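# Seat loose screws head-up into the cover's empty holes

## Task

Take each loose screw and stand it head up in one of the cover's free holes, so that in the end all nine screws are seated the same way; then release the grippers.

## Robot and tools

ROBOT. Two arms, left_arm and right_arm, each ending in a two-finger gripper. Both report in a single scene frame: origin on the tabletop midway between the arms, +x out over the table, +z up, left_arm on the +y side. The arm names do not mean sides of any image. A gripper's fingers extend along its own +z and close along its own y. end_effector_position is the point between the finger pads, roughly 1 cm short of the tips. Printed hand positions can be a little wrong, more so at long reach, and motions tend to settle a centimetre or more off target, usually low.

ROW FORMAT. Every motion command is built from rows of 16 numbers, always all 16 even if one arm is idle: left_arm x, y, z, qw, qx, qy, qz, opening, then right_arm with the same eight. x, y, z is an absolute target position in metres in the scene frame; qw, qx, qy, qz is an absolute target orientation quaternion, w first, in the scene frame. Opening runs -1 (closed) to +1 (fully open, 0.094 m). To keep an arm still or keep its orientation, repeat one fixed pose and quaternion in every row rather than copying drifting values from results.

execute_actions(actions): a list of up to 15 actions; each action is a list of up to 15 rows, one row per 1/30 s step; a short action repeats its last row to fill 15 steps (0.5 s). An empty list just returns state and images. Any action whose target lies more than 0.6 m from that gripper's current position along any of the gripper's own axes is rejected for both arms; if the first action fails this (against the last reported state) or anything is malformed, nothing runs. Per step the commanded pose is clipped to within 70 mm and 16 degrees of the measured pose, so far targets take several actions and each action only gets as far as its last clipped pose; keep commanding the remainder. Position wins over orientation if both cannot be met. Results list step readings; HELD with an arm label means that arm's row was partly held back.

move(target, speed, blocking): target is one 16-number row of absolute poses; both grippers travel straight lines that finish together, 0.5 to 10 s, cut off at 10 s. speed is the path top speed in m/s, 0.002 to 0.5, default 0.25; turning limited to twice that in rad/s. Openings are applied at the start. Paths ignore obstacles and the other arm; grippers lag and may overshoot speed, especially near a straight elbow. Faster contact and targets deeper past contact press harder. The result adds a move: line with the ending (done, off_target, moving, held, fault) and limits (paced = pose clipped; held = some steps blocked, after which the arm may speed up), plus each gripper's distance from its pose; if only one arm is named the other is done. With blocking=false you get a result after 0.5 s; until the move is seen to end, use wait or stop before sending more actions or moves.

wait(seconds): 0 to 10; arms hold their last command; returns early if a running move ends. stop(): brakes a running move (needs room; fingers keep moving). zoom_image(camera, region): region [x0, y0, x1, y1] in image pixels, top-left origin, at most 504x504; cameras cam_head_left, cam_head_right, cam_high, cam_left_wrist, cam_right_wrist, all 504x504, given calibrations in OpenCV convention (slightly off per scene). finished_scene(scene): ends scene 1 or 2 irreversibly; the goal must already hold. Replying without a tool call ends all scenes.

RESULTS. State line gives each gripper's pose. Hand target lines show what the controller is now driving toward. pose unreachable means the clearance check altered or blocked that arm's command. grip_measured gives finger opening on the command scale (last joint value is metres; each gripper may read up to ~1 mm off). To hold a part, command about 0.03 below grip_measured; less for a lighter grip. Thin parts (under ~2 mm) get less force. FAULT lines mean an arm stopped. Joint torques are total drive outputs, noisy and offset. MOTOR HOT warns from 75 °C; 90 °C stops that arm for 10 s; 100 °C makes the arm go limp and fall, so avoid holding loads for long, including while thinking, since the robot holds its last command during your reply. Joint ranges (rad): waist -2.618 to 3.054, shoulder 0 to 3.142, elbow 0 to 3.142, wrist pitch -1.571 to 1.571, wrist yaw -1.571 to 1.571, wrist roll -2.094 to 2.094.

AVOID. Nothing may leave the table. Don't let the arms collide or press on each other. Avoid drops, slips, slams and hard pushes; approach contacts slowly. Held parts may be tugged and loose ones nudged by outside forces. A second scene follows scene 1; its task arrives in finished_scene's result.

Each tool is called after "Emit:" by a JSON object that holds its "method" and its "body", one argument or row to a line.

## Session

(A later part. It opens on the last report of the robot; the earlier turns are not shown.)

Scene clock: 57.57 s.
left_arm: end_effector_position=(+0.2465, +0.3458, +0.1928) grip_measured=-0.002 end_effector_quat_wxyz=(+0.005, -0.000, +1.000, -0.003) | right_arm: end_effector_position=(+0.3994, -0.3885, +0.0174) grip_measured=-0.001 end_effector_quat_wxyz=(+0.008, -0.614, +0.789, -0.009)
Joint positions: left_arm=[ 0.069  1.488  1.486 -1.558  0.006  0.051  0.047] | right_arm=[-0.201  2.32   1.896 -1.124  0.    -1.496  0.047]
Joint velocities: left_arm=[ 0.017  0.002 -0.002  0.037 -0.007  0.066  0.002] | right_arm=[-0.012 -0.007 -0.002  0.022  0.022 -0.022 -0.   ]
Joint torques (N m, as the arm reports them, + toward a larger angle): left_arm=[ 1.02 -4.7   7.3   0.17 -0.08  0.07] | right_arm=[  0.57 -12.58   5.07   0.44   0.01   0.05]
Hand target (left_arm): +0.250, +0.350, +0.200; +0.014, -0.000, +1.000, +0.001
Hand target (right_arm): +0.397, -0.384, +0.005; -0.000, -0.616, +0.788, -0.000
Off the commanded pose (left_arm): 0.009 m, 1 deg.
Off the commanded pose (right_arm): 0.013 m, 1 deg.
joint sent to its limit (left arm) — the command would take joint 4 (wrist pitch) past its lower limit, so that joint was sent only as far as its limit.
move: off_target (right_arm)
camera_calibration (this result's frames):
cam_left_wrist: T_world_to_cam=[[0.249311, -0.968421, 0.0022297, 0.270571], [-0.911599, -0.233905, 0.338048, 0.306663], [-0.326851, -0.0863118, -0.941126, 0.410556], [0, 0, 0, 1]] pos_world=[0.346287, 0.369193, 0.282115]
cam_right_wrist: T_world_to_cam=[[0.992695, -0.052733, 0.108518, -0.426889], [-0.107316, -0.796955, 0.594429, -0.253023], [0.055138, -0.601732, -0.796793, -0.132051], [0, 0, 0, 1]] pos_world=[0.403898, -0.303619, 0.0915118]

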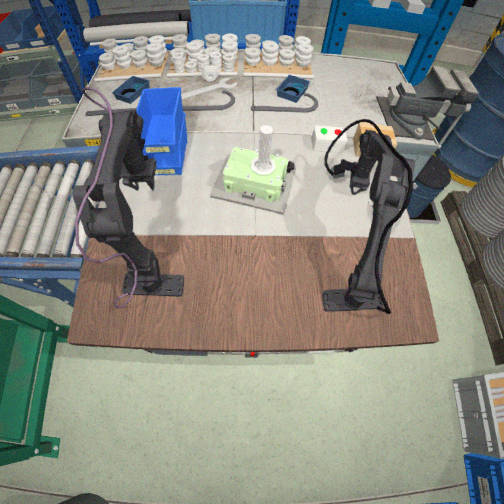

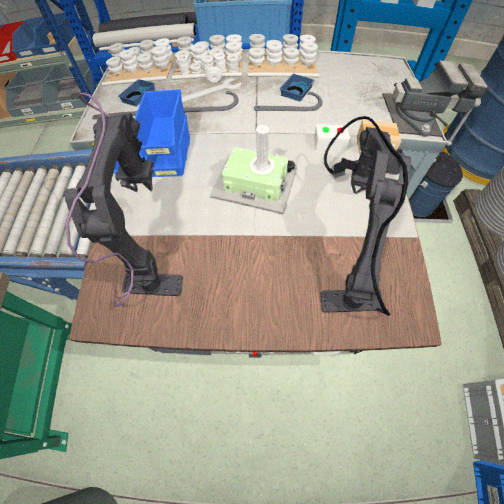

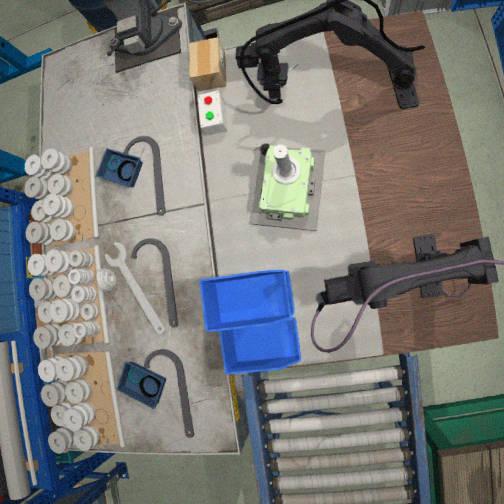

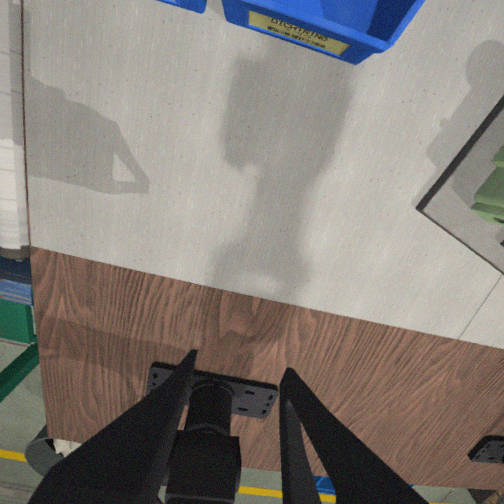

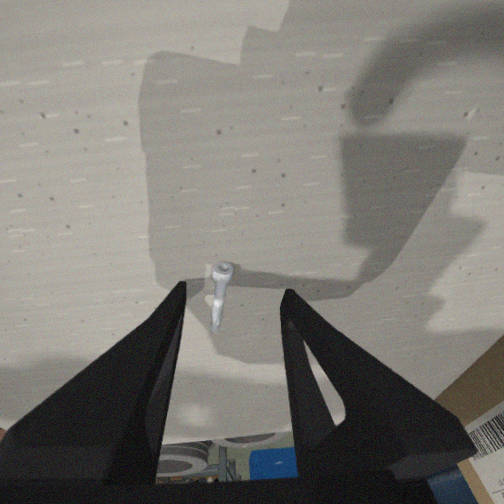

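Emit:
{"method": "move", "body": {
  "target": [0.25,0.35,0.2,0,0,1,0,0, 0.397,-0.384,0.005,0,-0.616,0.788,0,-1]
}}

Emit:
{"method": "move", "body": {
  "target": [0.25,0.35,0.2,0,0,1,0,0, 0.3,-0.3,0.1,0,-0.616,0.788,0,-1]
}}

Emit:
{"method": "move", "body": {
  "target": [0.25,0.35,0.2,0,0,1,0,0, 0.26,0.17,0.06,0,0,1,0,-1]
}}

Emit:
{"method": "move", "body": {
  "target": [0.25,0.35,0.2,0,0,1,0,0, 0.26,0.17,0.012,0,0,1,0,-1],
  "speed": 0.05
}}

Emit:
{"method": "move", "body": {
  "target": [0.25,0.35,0.2,0,0,1,0,0, 0.26,0.17,0.012,0,0,1,0,0]
}}

Emit:
{"method": "move", "body": {
  "target": [0.25,0.35,0.2,0,0,1,0,0, 0.26,0.1,0.08,0,0,1,0,0]
}}

Emit:
{"method": "move", "body": {
  "target": [0.25,0.17,0.12,0,0,1,0,0, 0.332,-0.448,0.04,0,-0.225,0.974,0,0]
}}

Emit:
{"method": "move", "body": {
  "target": [0.25,0.17,0.12,0,0,1,0,0, 0.332,-0.448,0.005,0,-0.225,0.974,0,0],
  "speed": 0.05
}}

Scene clock: 58.53 s.
left_arm: end_effector_position=(+0.2465, +0.3458, +0.1928) grip_measured=-0.002 end_effector_quat_wxyz=(+0.005, -0.000, +1.000, -0.003) | right_arm: end_effector_position=(+0.3989, -0.3884, +0.0174) grip_measured=-0.930 end_effector_quat_wxyz=(+0.007, -0.614, +0.789, -0.008)
Joint positions: left_arm=[ 0.069  1.488  1.486 -1.558  0.006  0.051  0.047] | right_arm=[-0.201  2.32   1.896 -1.126  0.    -1.496  0.003]
Joint velocities: left_arm=[ 0.007  0.002 -0.012  0.081 -0.022  0.022  0.   ] | right_arm=[-0.017  0.002 -0.012  0.007 -0.022 -0.081  0.001]
Joint torques (N m, as the arm reports them, + toward a larger angle): left_arm=[ 1.02 -4.69  7.33  0.17 -0.08  0.07] | right_arm=[  0.58 -12.55   5.15   0.45   0.     0.05]
Hand target (left_arm): +0.250, +0.350, +0.200; +0.014, -0.000, +1.000, +0.001
Hand target (right_arm): +0.397, -0.384, +0.005; -0.000, -0.616, +0.788, +0.000
Off the commanded pose (left_arm): 0.009 m, 1 deg.
Off the commanded pose (right_arm): 0.013 m, 1 deg.
joint sent to its limit (left arm) — the command would take joint 4 (wrist pitch) past its lower limit, so that joint was sent only as far as its limit.
move: off_target (right_arm)
camera_calibration (this result's frames):
cam_left_wrist: T_world_to_cam=[[0.248942, -0.968516, 0.00222626, 0.270696], [-0.911689, -0.233558, 0.338045, 0.306566], [-0.326882, -0.0861833, -0.941127, 0.410519], [0, 0, 0, 1]] pos_world=[0.346296, 0.369154, 0.282115]
cam_right_wrist: T_world_to_cam=[[0.992897, -0.0527684, 0.106635, -0.426481], [-0.106199, -0.797151, 0.594367, -0.253522], [0.0536406, -0.60147, -0.797093, -0.13128], [0, 0, 0, 1]] pos_world=[0.40357, -0.303561, 0.0915211]

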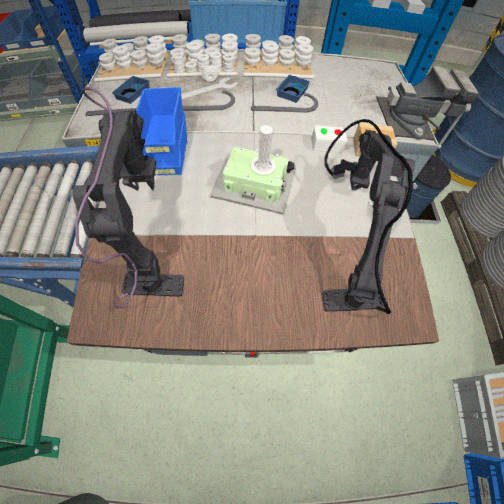

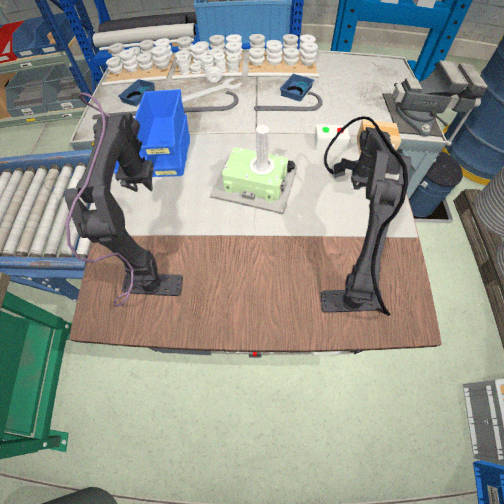

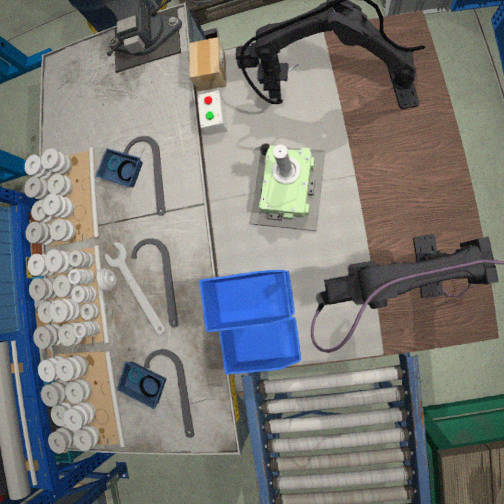

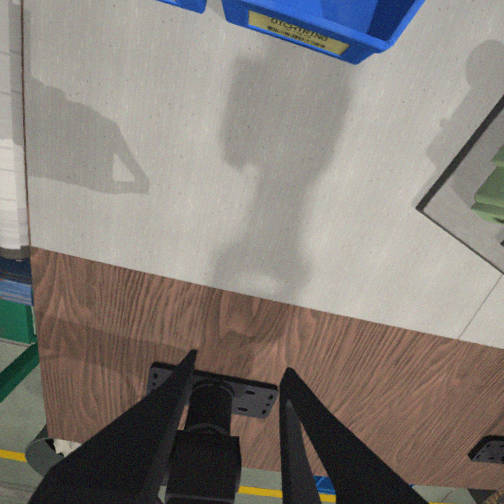

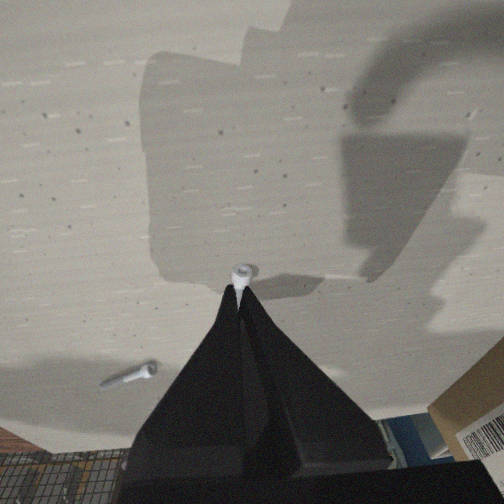

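Scene clock: 59.77 s.
left_arm: end_effector_position=(+0.2465, +0.3458, +0.1928) grip_measured=-0.002 end_effector_quat_wxyz=(+0.005, -0.000, +1.000, -0.003) | right_arm: end_effector_position=(+0.3077, -0.2998, +0.0980) grip_measured=-0.930 end_effector_quat_wxyz=(+0.003, -0.618, +0.786, -0.005)
Joint positions: left_arm=[ 0.069  1.488  1.486 -1.558  0.006  0.051  0.047] | right_arm=[ 0.004  1.886  1.553 -1.229  0.004 -1.301  0.003]
Joint velocities: left_arm=[ 0.017  0.017 -0.002  0.022 -0.007 -0.037  0.   ] | right_arm=[ 0.022  0.002  0.012  0.051 -0.022 -0.007  0.001]
Joint torques (N m, as the arm reports them, + toward a larger angle): left_arm=[ 1.02 -4.7   7.29  0.17 -0.08  0.07] | right_arm=[  0.06 -11.57   5.1    0.15  -0.04   0.06]
Hand target (left_arm): +0.250, +0.350, +0.200; +0.014, -0.000, +1.000, +0.001
Hand target (right_arm): +0.301, -0.299, +0.100; -0.001, -0.616, +0.788, +0.001
Off the commanded pose (left_arm): 0.009 m, 1 deg.
Off the commanded pose (right_arm): 0.008 m, 1 deg.
joint sent to its limit (left arm) — the command would take joint 4 (wrist pitch) past its lower limit, so that joint was sent only as far as its limit.
move: done
camera_calibration (this result's frames):
cam_left_wrist: T_world_to_cam=[[0.248942, -0.968516, 0.00222626, 0.270696], [-0.911689, -0.233558, 0.338045, 0.306566], [-0.326882, -0.0861833, -0.941127, 0.410519], [0, 0, 0, 1]] pos_world=[0.346296, 0.369154, 0.282115]
cam_right_wrist: T_world_to_cam=[[0.994443, -0.0429443, 0.0961157, -0.336315], [-0.0920183, -0.798095, 0.595463, -0.245224], [0.0511377, -0.600999, -0.797612, -0.00791353], [0, 0, 0, 1]] pos_world=[0.312286, -0.214911, 0.172035]

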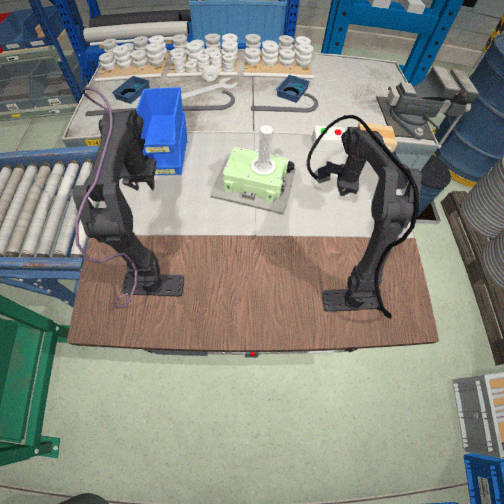

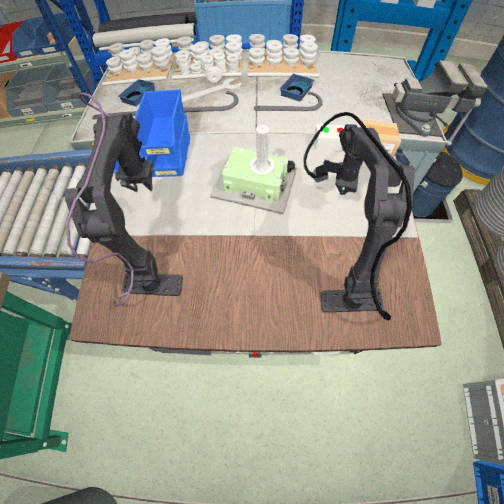

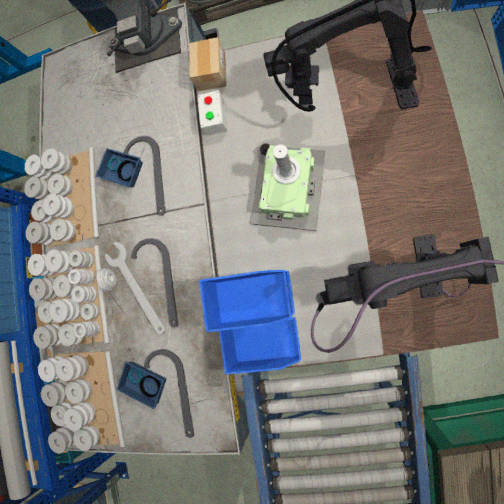

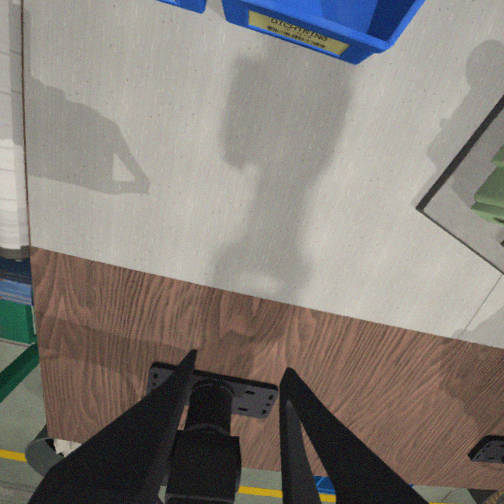

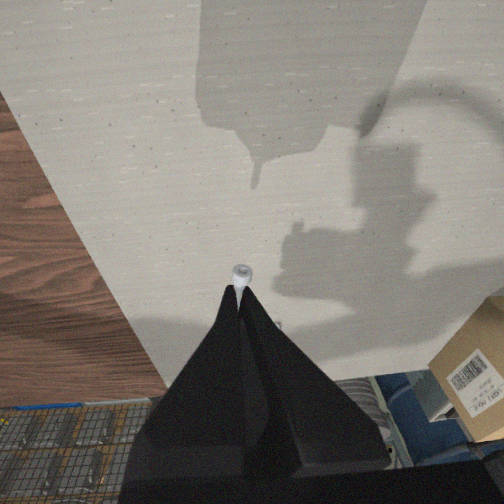

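Scene clock: 63.10 s.
left_arm: end_effector_position=(+0.2465, +0.3458, +0.1928) grip_measured=-0.002 end_effector_quat_wxyz=(+0.005, -0.000, +1.000, -0.003) | right_arm: end_effector_position=(+0.2579, +0.1674, +0.0625) grip_measured=-0.930 end_effector_quat_wxyz=(+0.071, -0.006, +0.991, +0.113)
Joint positions: left_arm=[ 0.069  1.488  1.486 -1.558  0.006  0.051  0.047] | right_arm=[ 0.972  2.748  2.84  -1.395 -0.005  0.988  0.003]
Joint velocities: left_arm=[ 0.007  0.002 -0.007  0.022 -0.066 -0.007 -0.002] | right_arm=[-0.007  0.017 -0.017 -0.007 -0.037 -0.051 -0.001]
Joint torques (N m, as the arm reports them, + toward a larger angle): left_arm=[ 1.02 -4.71  7.3   0.16 -0.08  0.08] | right_arm=[ -0.16 -15.59   8.21   0.81  -0.03   0.06]
Hand target (left_arm): +0.250, +0.350, +0.200; +0.014, -0.000, +1.000, +0.001
Hand target (right_arm): +0.262, +0.170, +0.060; +0.073, -0.001, +0.990, +0.119
Off the commanded pose (left_arm): 0.009 m, 1 deg.
Off the commanded pose (right_arm): 0.004 m, 15 deg.
elbow stopped short (right arm): the move would have taken joint 3 (elbow) straighter than the controller allows; a more bent joint 3 avoids this.
joint sent to its limit (left arm) — the command would take joint 4 (wrist pitch) past its lower limit, so that joint was sent only as far as its limit.
move: off_target (right_arm)
camera_calibration (this result's frames):
cam_left_wrist: T_world_to_cam=[[0.248942, -0.968516, 0.00222626, 0.270696], [-0.911689, -0.233558, 0.338045, 0.306566], [-0.326882, -0.0861833, -0.941127, 0.410519], [0, 0, 0, 1]] pos_world=[0.346296, 0.369154, 0.282115]
cam_right_wrist: T_world_to_cam=[[0.206633, -0.972451, -0.107899, 0.108198], [-0.86934, -0.233078, 0.4358, 0.260077], [-0.448943, 0.00375062, -0.893552, 0.280819], [0, 0, 0, 1]] pos_world=[0.32981, 0.164782, 0.14926]

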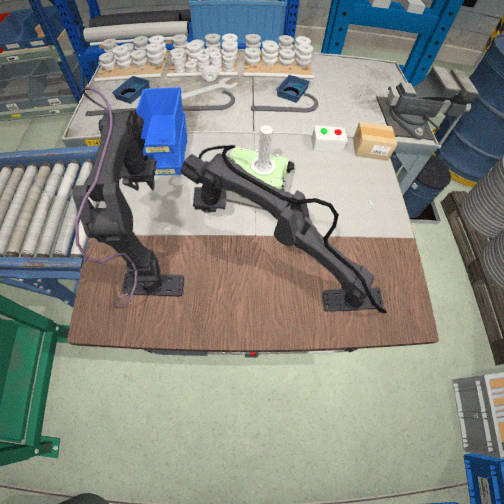

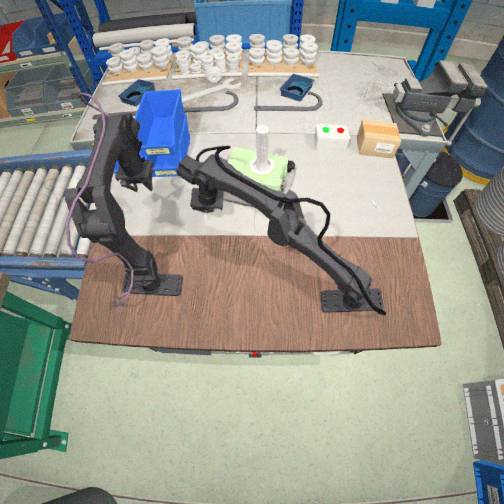

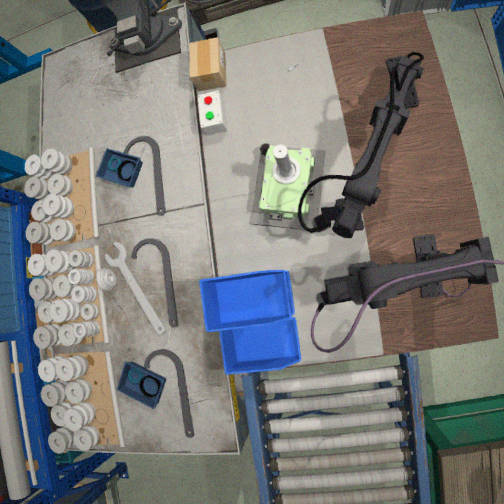

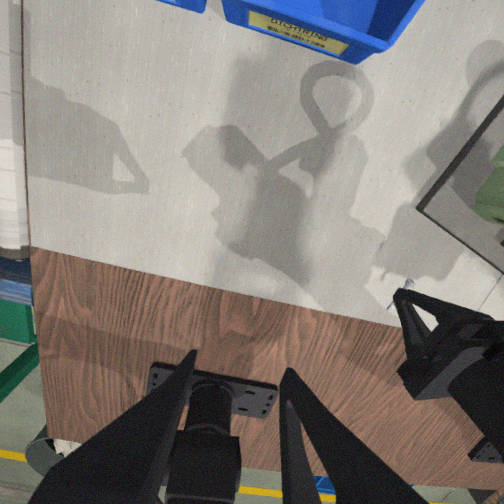

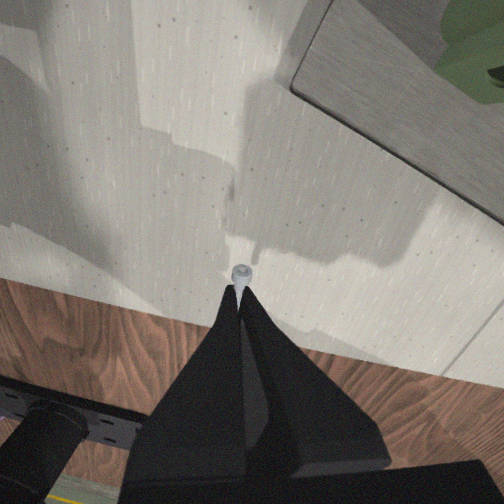

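Scene clock: 66.00 s.
left_arm: end_effector_position=(+0.2465, +0.3458, +0.1928) grip_measured=-0.002 end_effector_quat_wxyz=(+0.005, +0.000, +1.000, -0.003) | right_arm: end_effector_position=(+0.2569, +0.1659, +0.0221) grip_measured=-0.930 end_effector_quat_wxyz=(+0.054, -0.002, +0.995, +0.089)
Joint positions: left_arm=[ 0.069  1.488  1.486 -1.558  0.006  0.051  0.047] | right_arm=[ 0.972  2.823  2.84  -1.379 -0.005  0.997  0.003]
Joint velocities: left_arm=[ 0.017 -0.002  0.017  0.007 -0.081  0.037 -0.001] | right_arm=[ 0.012  0.017  0.002 -0.066  0.066  0.037 -0.002]
Joint torques (N m, as the arm reports them, + toward a larger angle): left_arm=[ 1.02 -4.71  7.3   0.16 -0.07  0.08] | right_arm=[  0.06 -14.63   8.24   0.77   0.05   0.04]
Hand target (left_arm): +0.250, +0.350, +0.200; +0.014, -0.000, +1.000, +0.001
Hand target (right_arm): +0.259, +0.169, +0.012; +0.056, +0.000, +0.994, +0.089
Off the commanded pose (left_arm): 0.009 m, 1 deg.
Off the commanded pose (right_arm): 0.011 m, 12 deg.
elbow stopped short (right arm): the move would have taken joint 3 (elbow) straighter than the controller allows; a more bent joint 3 avoids this.
joint sent to its limit (left arm) — the command would take joint 4 (wrist pitch) past its lower limit, so that joint was sent only as far as its limit.
move: off_target (right_arm)
camera_calibration (this result's frames):
cam_left_wrist: T_world_to_cam=[[0.248573, -0.968611, 0.00222282, 0.270821], [-0.911778, -0.233212, 0.338042, 0.306468], [-0.326913, -0.0860548, -0.941128, 0.410483], [0, 0, 0, 1]] pos_world=[0.346305, 0.369116, 0.282116]
cam_right_wrist: T_world_to_cam=[[0.195046, -0.978469, -0.0674978, 0.10569], [-0.855715, -0.203398, 0.475795, 0.26711], [-0.479279, -0.0350428, -0.876963, 0.258153], [0, 0, 0, 1]] pos_world=[0.331683, 0.16679, 0.106435]

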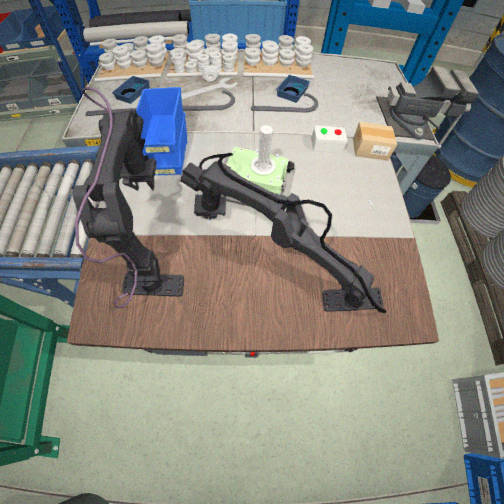

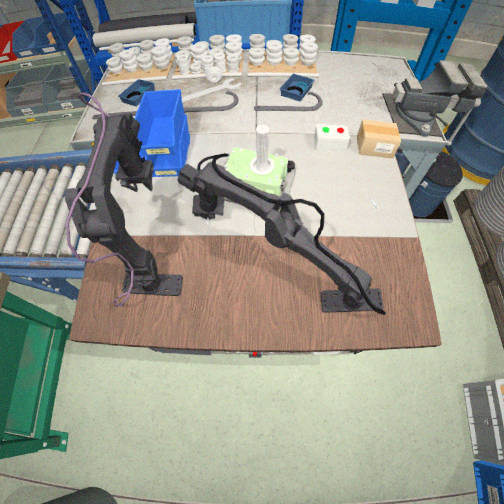

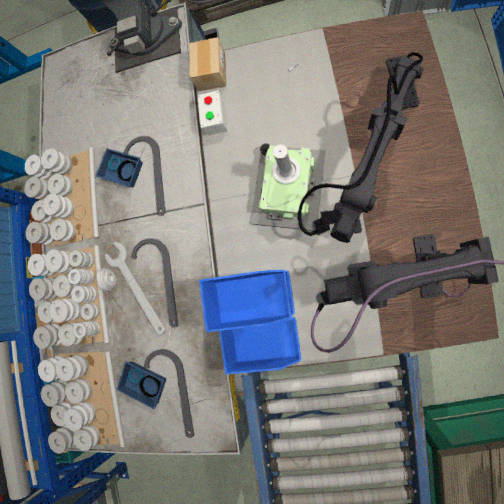

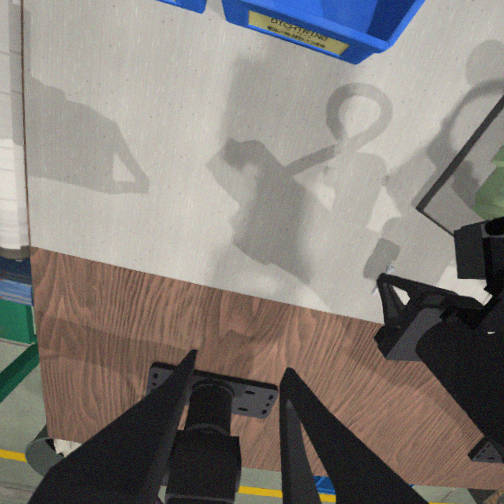

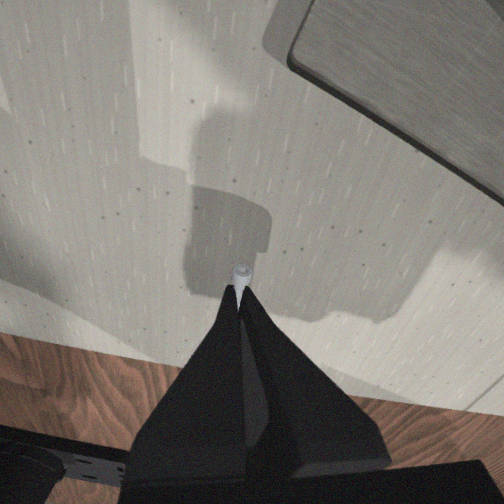

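Scene clock: 66.73 s.
left_arm: end_effector_position=(+0.2465, +0.3458, +0.1928) grip_measured=-0.002 end_effector_quat_wxyz=(+0.005, +0.000, +1.000, -0.003) | right_arm: end_effector_position=(+0.2577, +0.1687, +0.0247) grip_measured=-0.002 end_effector_quat_wxyz=(+0.056, -0.002, +0.994, +0.096)
Joint positions: left_arm=[ 0.069  1.488  1.486 -1.558  0.006  0.051  0.047] | right_arm=[ 0.972  2.823  2.847 -1.373 -0.01   0.997  0.047]
Joint velocities: left_arm=[-0.007  0.022  0.007  0.037 -0.037 -0.066 -0.001] | right_arm=[-0.027 -0.007 -0.002 -0.081  0.007 -0.022 -0.   ]
Joint torques (N m, as the arm reports them, + toward a larger angle): left_arm=[ 1.04 -4.7   7.31  0.16 -0.08  0.08] | right_arm=[  0.06 -14.75   7.63   0.74   0.08   0.03]
Hand target (left_arm): +0.250, +0.350, +0.200; +0.014, -0.000, +1.000, +0.001
Hand target (right_arm): +0.259, +0.169, +0.012; +0.057, +0.000, +0.994, +0.089
Off the commanded pose (left_arm): 0.009 m, 1 deg.
Off the commanded pose (right_arm): 0.013 m, 13 deg.
elbow stopped short (right arm): the move would have taken joint 3 (elbow) straighter than the controller allows; a more bent joint 3 avoids this.
joint sent to its limit (left arm) — the command would take joint 4 (wrist pitch) past its lower limit, so that joint was sent only as far as its limit.
move: off_target (right_arm)
camera_calibration (this result's frames):
cam_left_wrist: T_world_to_cam=[[0.248573, -0.968611, 0.00222282, 0.270821], [-0.911778, -0.233212, 0.338042, 0.306468], [-0.326913, -0.0860548, -0.941128, 0.410483], [0, 0, 0, 1]] pos_world=[0.346305, 0.369116, 0.282116]
cam_right_wrist: T_world_to_cam=[[0.195902, -0.977314, -0.0805007, 0.108374], [-0.857286, -0.210542, 0.469822, 0.268936], [-0.476112, -0.0230268, -0.879083, 0.25814], [0, 0, 0, 1]] pos_world=[0.332228, 0.168482, 0.109298]

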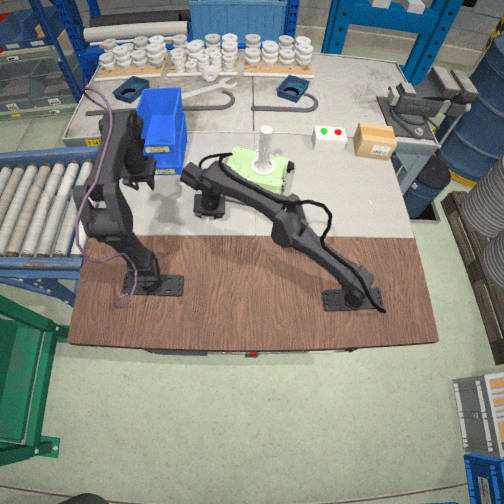

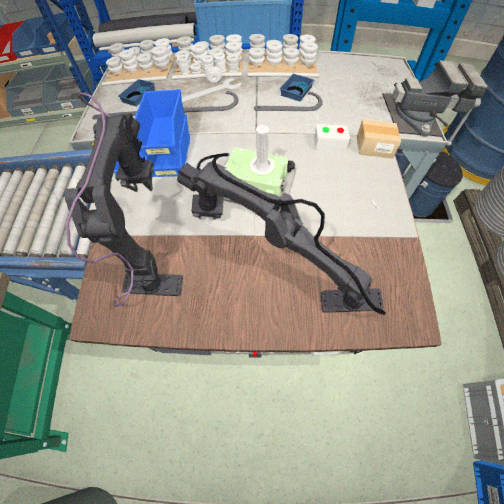

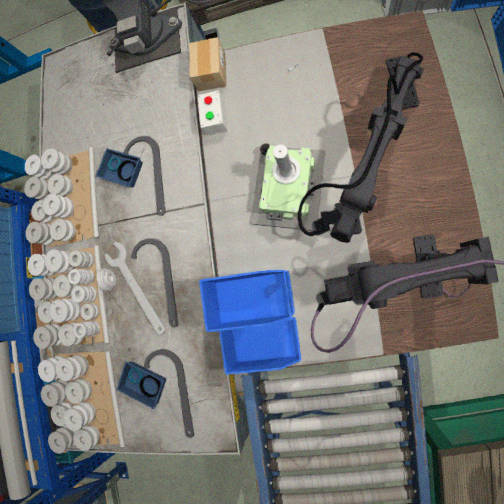

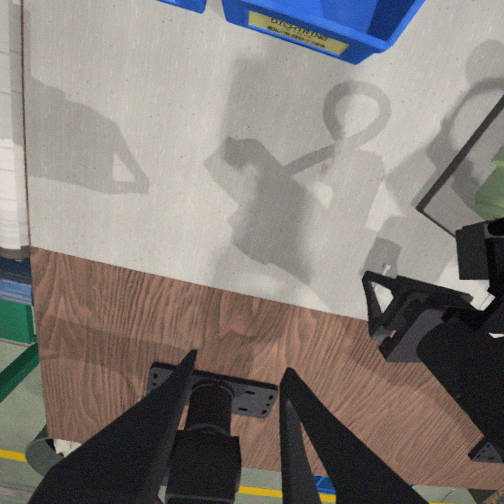

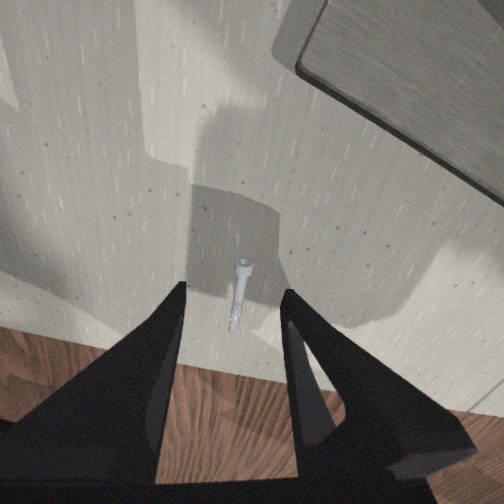

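Scene clock: 67.83 s.
left_arm: end_effector_position=(+0.2465, +0.3458, +0.1928) grip_measured=-0.002 end_effector_quat_wxyz=(+0.005, +0.000, +1.000, -0.003) | right_arm: end_effector_position=(+0.2624, +0.1036, +0.0785) grip_measured=-0.002 end_effector_quat_wxyz=(+0.029, +0.005, +0.999, +0.046)
Joint positions: left_arm=[ 0.069  1.488  1.486 -1.558  0.006  0.051  0.047] | right_arm=[ 0.897  2.647  2.736 -1.551 -0.008  0.935  0.047]
Joint velocities: left_arm=[-0.002  0.002 -0.007  0.022 -0.007 -0.066  0.002] | right_arm=[-0.012 -0.007 -0.002  0.037 -0.007 -0.081 -0.   ]
Joint torques (N m, as the arm reports them, + toward a larger angle): left_arm=[ 1.03 -4.71  7.31  0.17 -0.08  0.07] | right_arm=[  0.17 -17.19   5.06   0.35   0.08  -0.09]
Hand target (left_arm): +0.250, +0.350, +0.200; +0.014, -0.000, +1.000, +0.001
Hand target (right_arm): +0.259, +0.100, +0.080; +0.028, +0.001, +0.999, +0.037
Off the commanded pose (left_arm): 0.009 m, 1 deg.
Off the commanded pose (right_arm): 0.005 m, 6 deg.
joint sent to its limit (left arm) — the command would take joint 4 (wrist pitch) past its lower limit, so that joint was sent only as far as its limit.
joint sent to its limit (right arm) — the command would take joint 4 (wrist pitch) past its lower limit, so that joint was sent only as far as its limit.
move: off_target (right_arm)
camera_calibration (this result's frames):
cam_left_wrist: T_world_to_cam=[[0.248573, -0.968611, 0.00222282, 0.270821], [-0.911778, -0.233212, 0.338042, 0.306468], [-0.326913, -0.0860548, -0.941128, 0.410483], [0, 0, 0, 1]] pos_world=[0.346305, 0.369116, 0.282116]
cam_right_wrist: T_world_to_cam=[[0.179802, -0.98368, 0.00675527, 0.046112], [-0.832193, -0.148444, 0.534246, 0.215863], [-0.524524, -0.10168, -0.845302, 0.324338], [0, 0, 0, 1]] pos_world=[0.341472, 0.110382, 0.158528]

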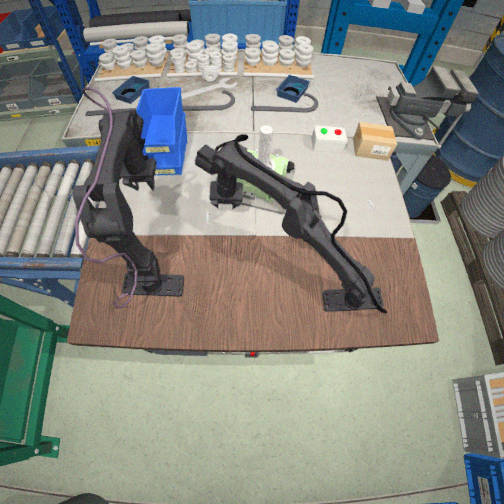

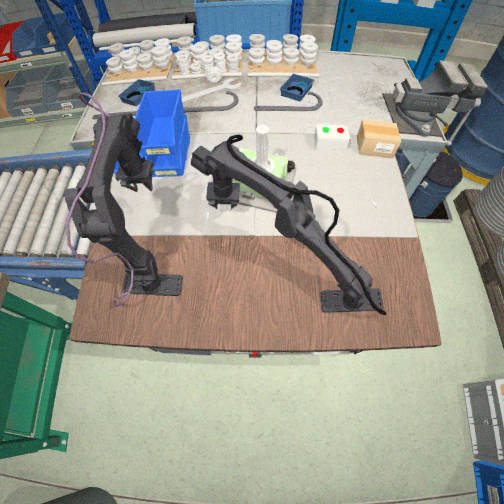

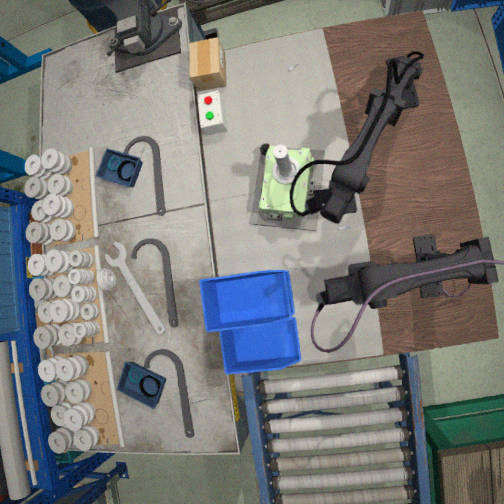

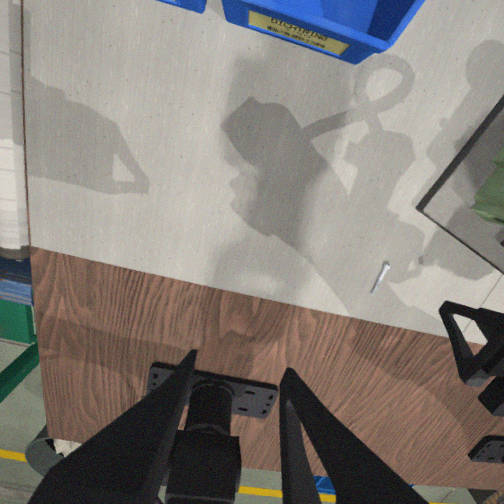

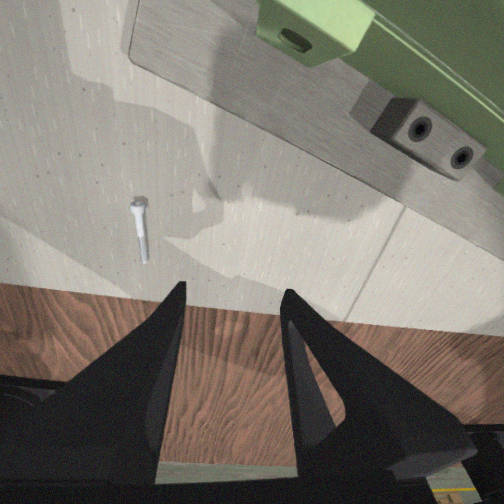

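Scene clock: 70.70 s.
left_arm: end_effector_position=(+0.2473, +0.1748, +0.1207) grip_measured=-0.002 end_effector_quat_wxyz=(-0.005, +0.001, +1.000, -0.000) | right_arm: end_effector_position=(+0.3259, -0.4517, +0.0411) grip_measured=-0.002 end_effector_quat_wxyz=(+0.008, -0.218, +0.976, -0.006)
Joint positions: left_arm=[-0.554  1.658  1.368 -1.289  0.006 -0.569  0.047] | right_arm=[-0.39   2.079  1.6   -1.07   0.002 -0.801  0.047]
Joint velocities: left_arm=[-0.007  0.027 -0.002 -0.007 -0.066 -0.007 -0.   ] | right_arm=[-0.012 -0.007 -0.007  0.007 -0.037  0.037 -0.   ]
Joint torques (N m, as the arm reports them, + toward a larger angle): left_arm=[-0.82 -6.02  5.66  0.35 -0.06 -0.12] | right_arm=[  0.44 -10.59   7.94   0.2   -0.05  -0.1 ]
Hand target (left_arm): +0.250, +0.171, +0.120; +0.002, -0.000, +1.000, -0.002
Hand target (right_arm): +0.329, -0.449, +0.040; +0.006, -0.225, +0.974, -0.002
Off the commanded pose (left_arm): 0.006 m, 1 deg.
Off the commanded pose (right_arm): 0.007 m, 1 deg.
move: done
camera_calibration (this result's frames):
cam_left_wrist: T_world_to_cam=[[0.246328, -0.969161, -0.00710236, 0.106965], [-0.905316, -0.232704, 0.355319, 0.287865], [-0.346014, -0.081095, -0.934718, 0.331259], [0, 0, 0, 1]] pos_world=[0.34888, 0.197517, 0.20811]
cam_right_wrist: T_world_to_cam=[[0.587952, -0.802099, 0.10464, -0.566261], [-0.689217, -0.429036, 0.583873, 0.0309285], [-0.42343, -0.415409, -0.805073, 0.0932813], [0, 0, 0, 1]] pos_world=[0.393749, -0.402178, 0.116294]

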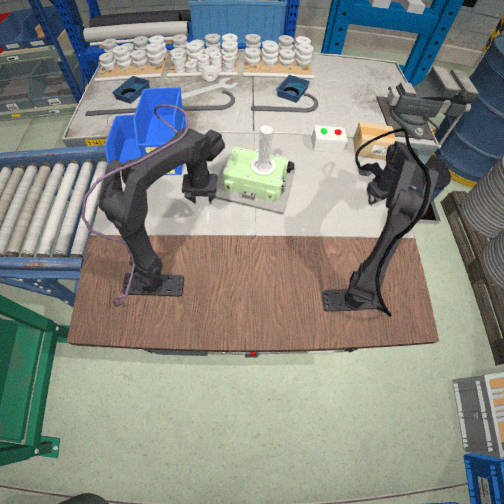

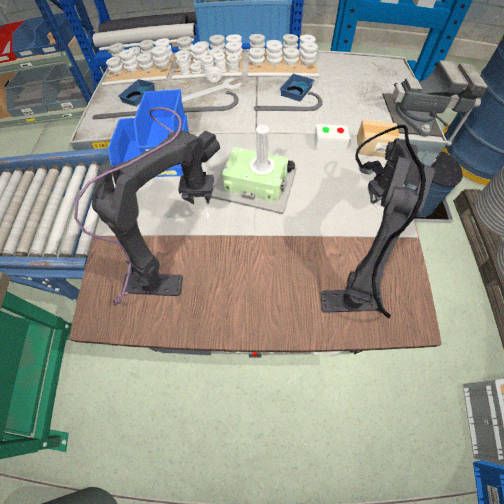

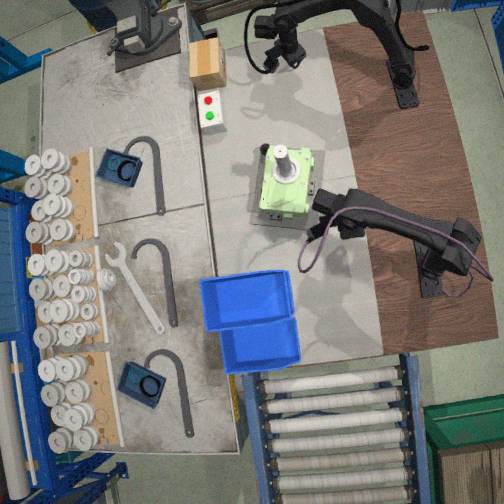

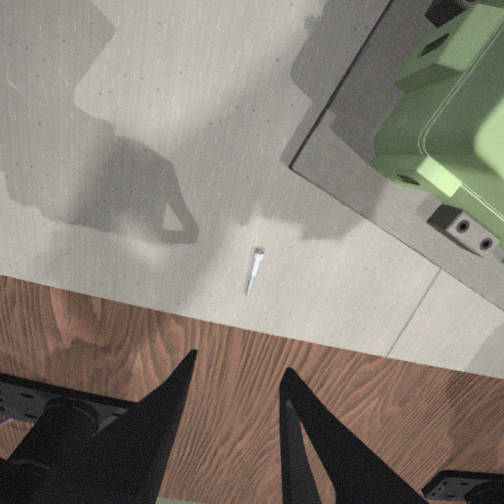

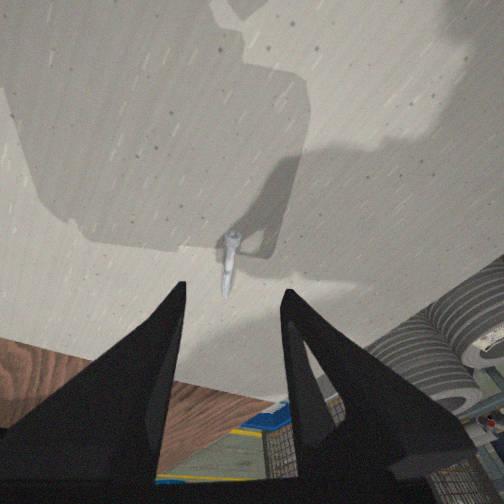

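Scene clock: 71.67 s.
left_arm: end_effector_position=(+0.2473, +0.1748, +0.1207) grip_measured=-0.002 end_effector_quat_wxyz=(-0.005, -0.000, +1.000, -0.000) | right_arm: end_effector_position=(+0.3319, -0.4533, +0.0167) grip_measured=-0.002 end_effector_quat_wxyz=(+0.006, -0.219, +0.976, -0.005)
Joint positions: left_arm=[-0.554  1.658  1.368 -1.289  0.006 -0.572  0.047] | right_arm=[-0.388  2.133  1.583 -1.005  0.002 -0.801  0.047]
Joint velocities: left_arm=[ 0.012 -0.007 -0.002 -0.066 -0.007 -0.037 -0.   ] | right_arm=[-0.007  0.002  0.002 -0.007 -0.022  0.007 -0.001]
Joint torques (N m, as the arm reports them, + toward a larger angle): left_arm=[-1.04 -5.7   5.89  0.33 -0.07 -0.09] | right_arm=[  0.78 -10.68   5.02   0.49  -0.01  -0.02]
Hand target (left_arm): +0.250, +0.170, +0.120; +0.000, +0.000, +1.000, -0.000
Hand target (right_arm): +0.332, -0.448, +0.005; +0.000, -0.225, +0.974, -0.000
Off the commanded pose (left_arm): 0.006 m, 1 deg.
Off the commanded pose (right_arm): 0.013 m, 1 deg.
move: off_target (right_arm)
camera_calibration (this result's frames):
cam_left_wrist: T_world_to_cam=[[0.248915, -0.968499, -0.00712748, 0.106213], [-0.904691, -0.23513, 0.355315, 0.288135], [-0.345798, -0.081995, -0.934719, 0.331364], [0, 0, 0, 1]] pos_world=[0.34882, 0.197787, 0.20811]
cam_right_wrist: T_world_to_cam=[[0.590279, -0.800865, 0.100921, -0.568645], [-0.685363, -0.431202, 0.586806, 0.0463093], [-0.426436, -0.415547, -0.803413, 0.0764209], [0, 0, 0, 1]] pos_world=[0.399987, -0.403683, 0.0916112]

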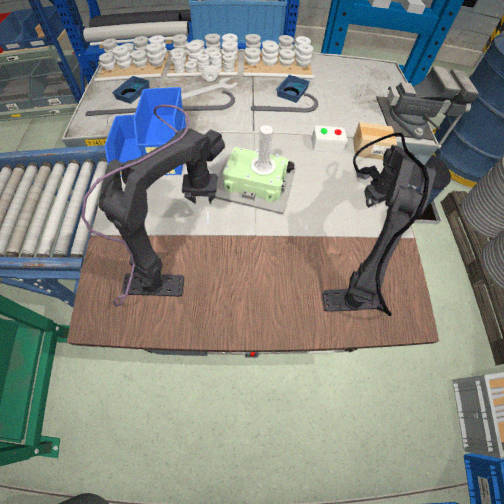

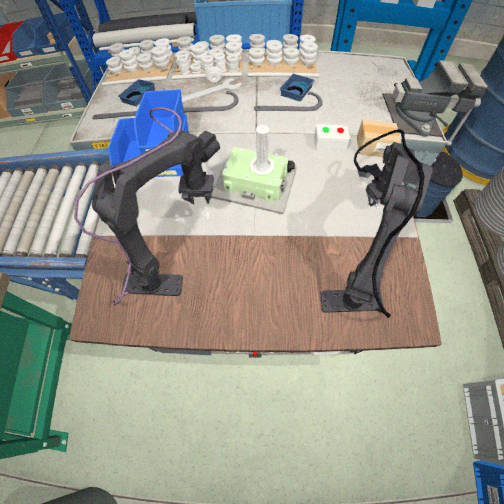

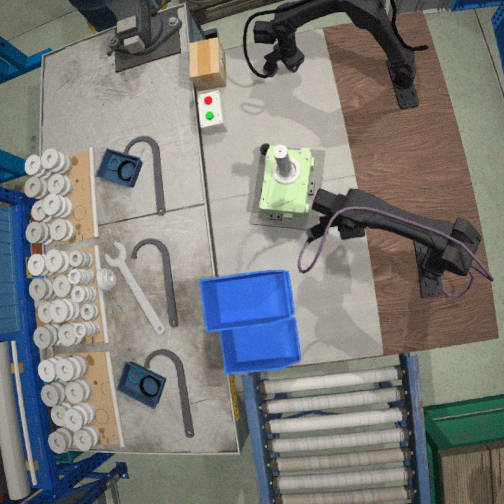

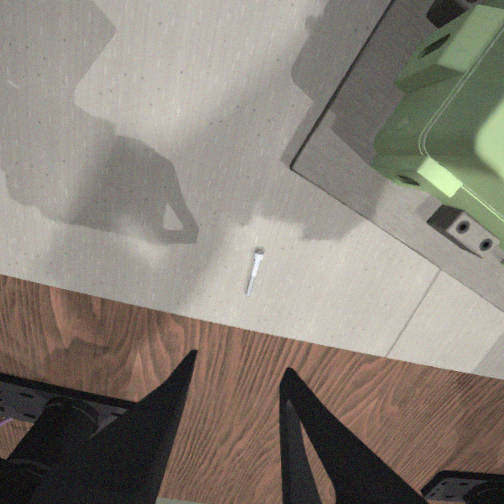

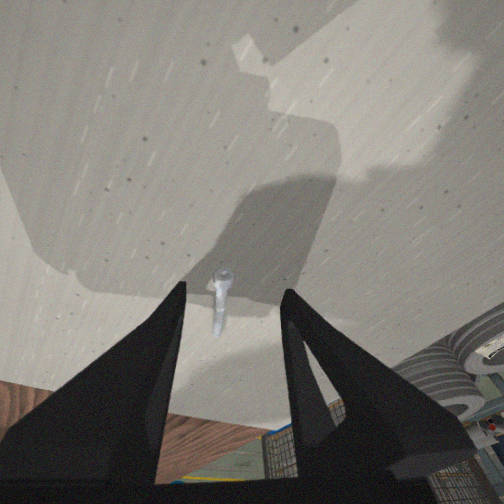

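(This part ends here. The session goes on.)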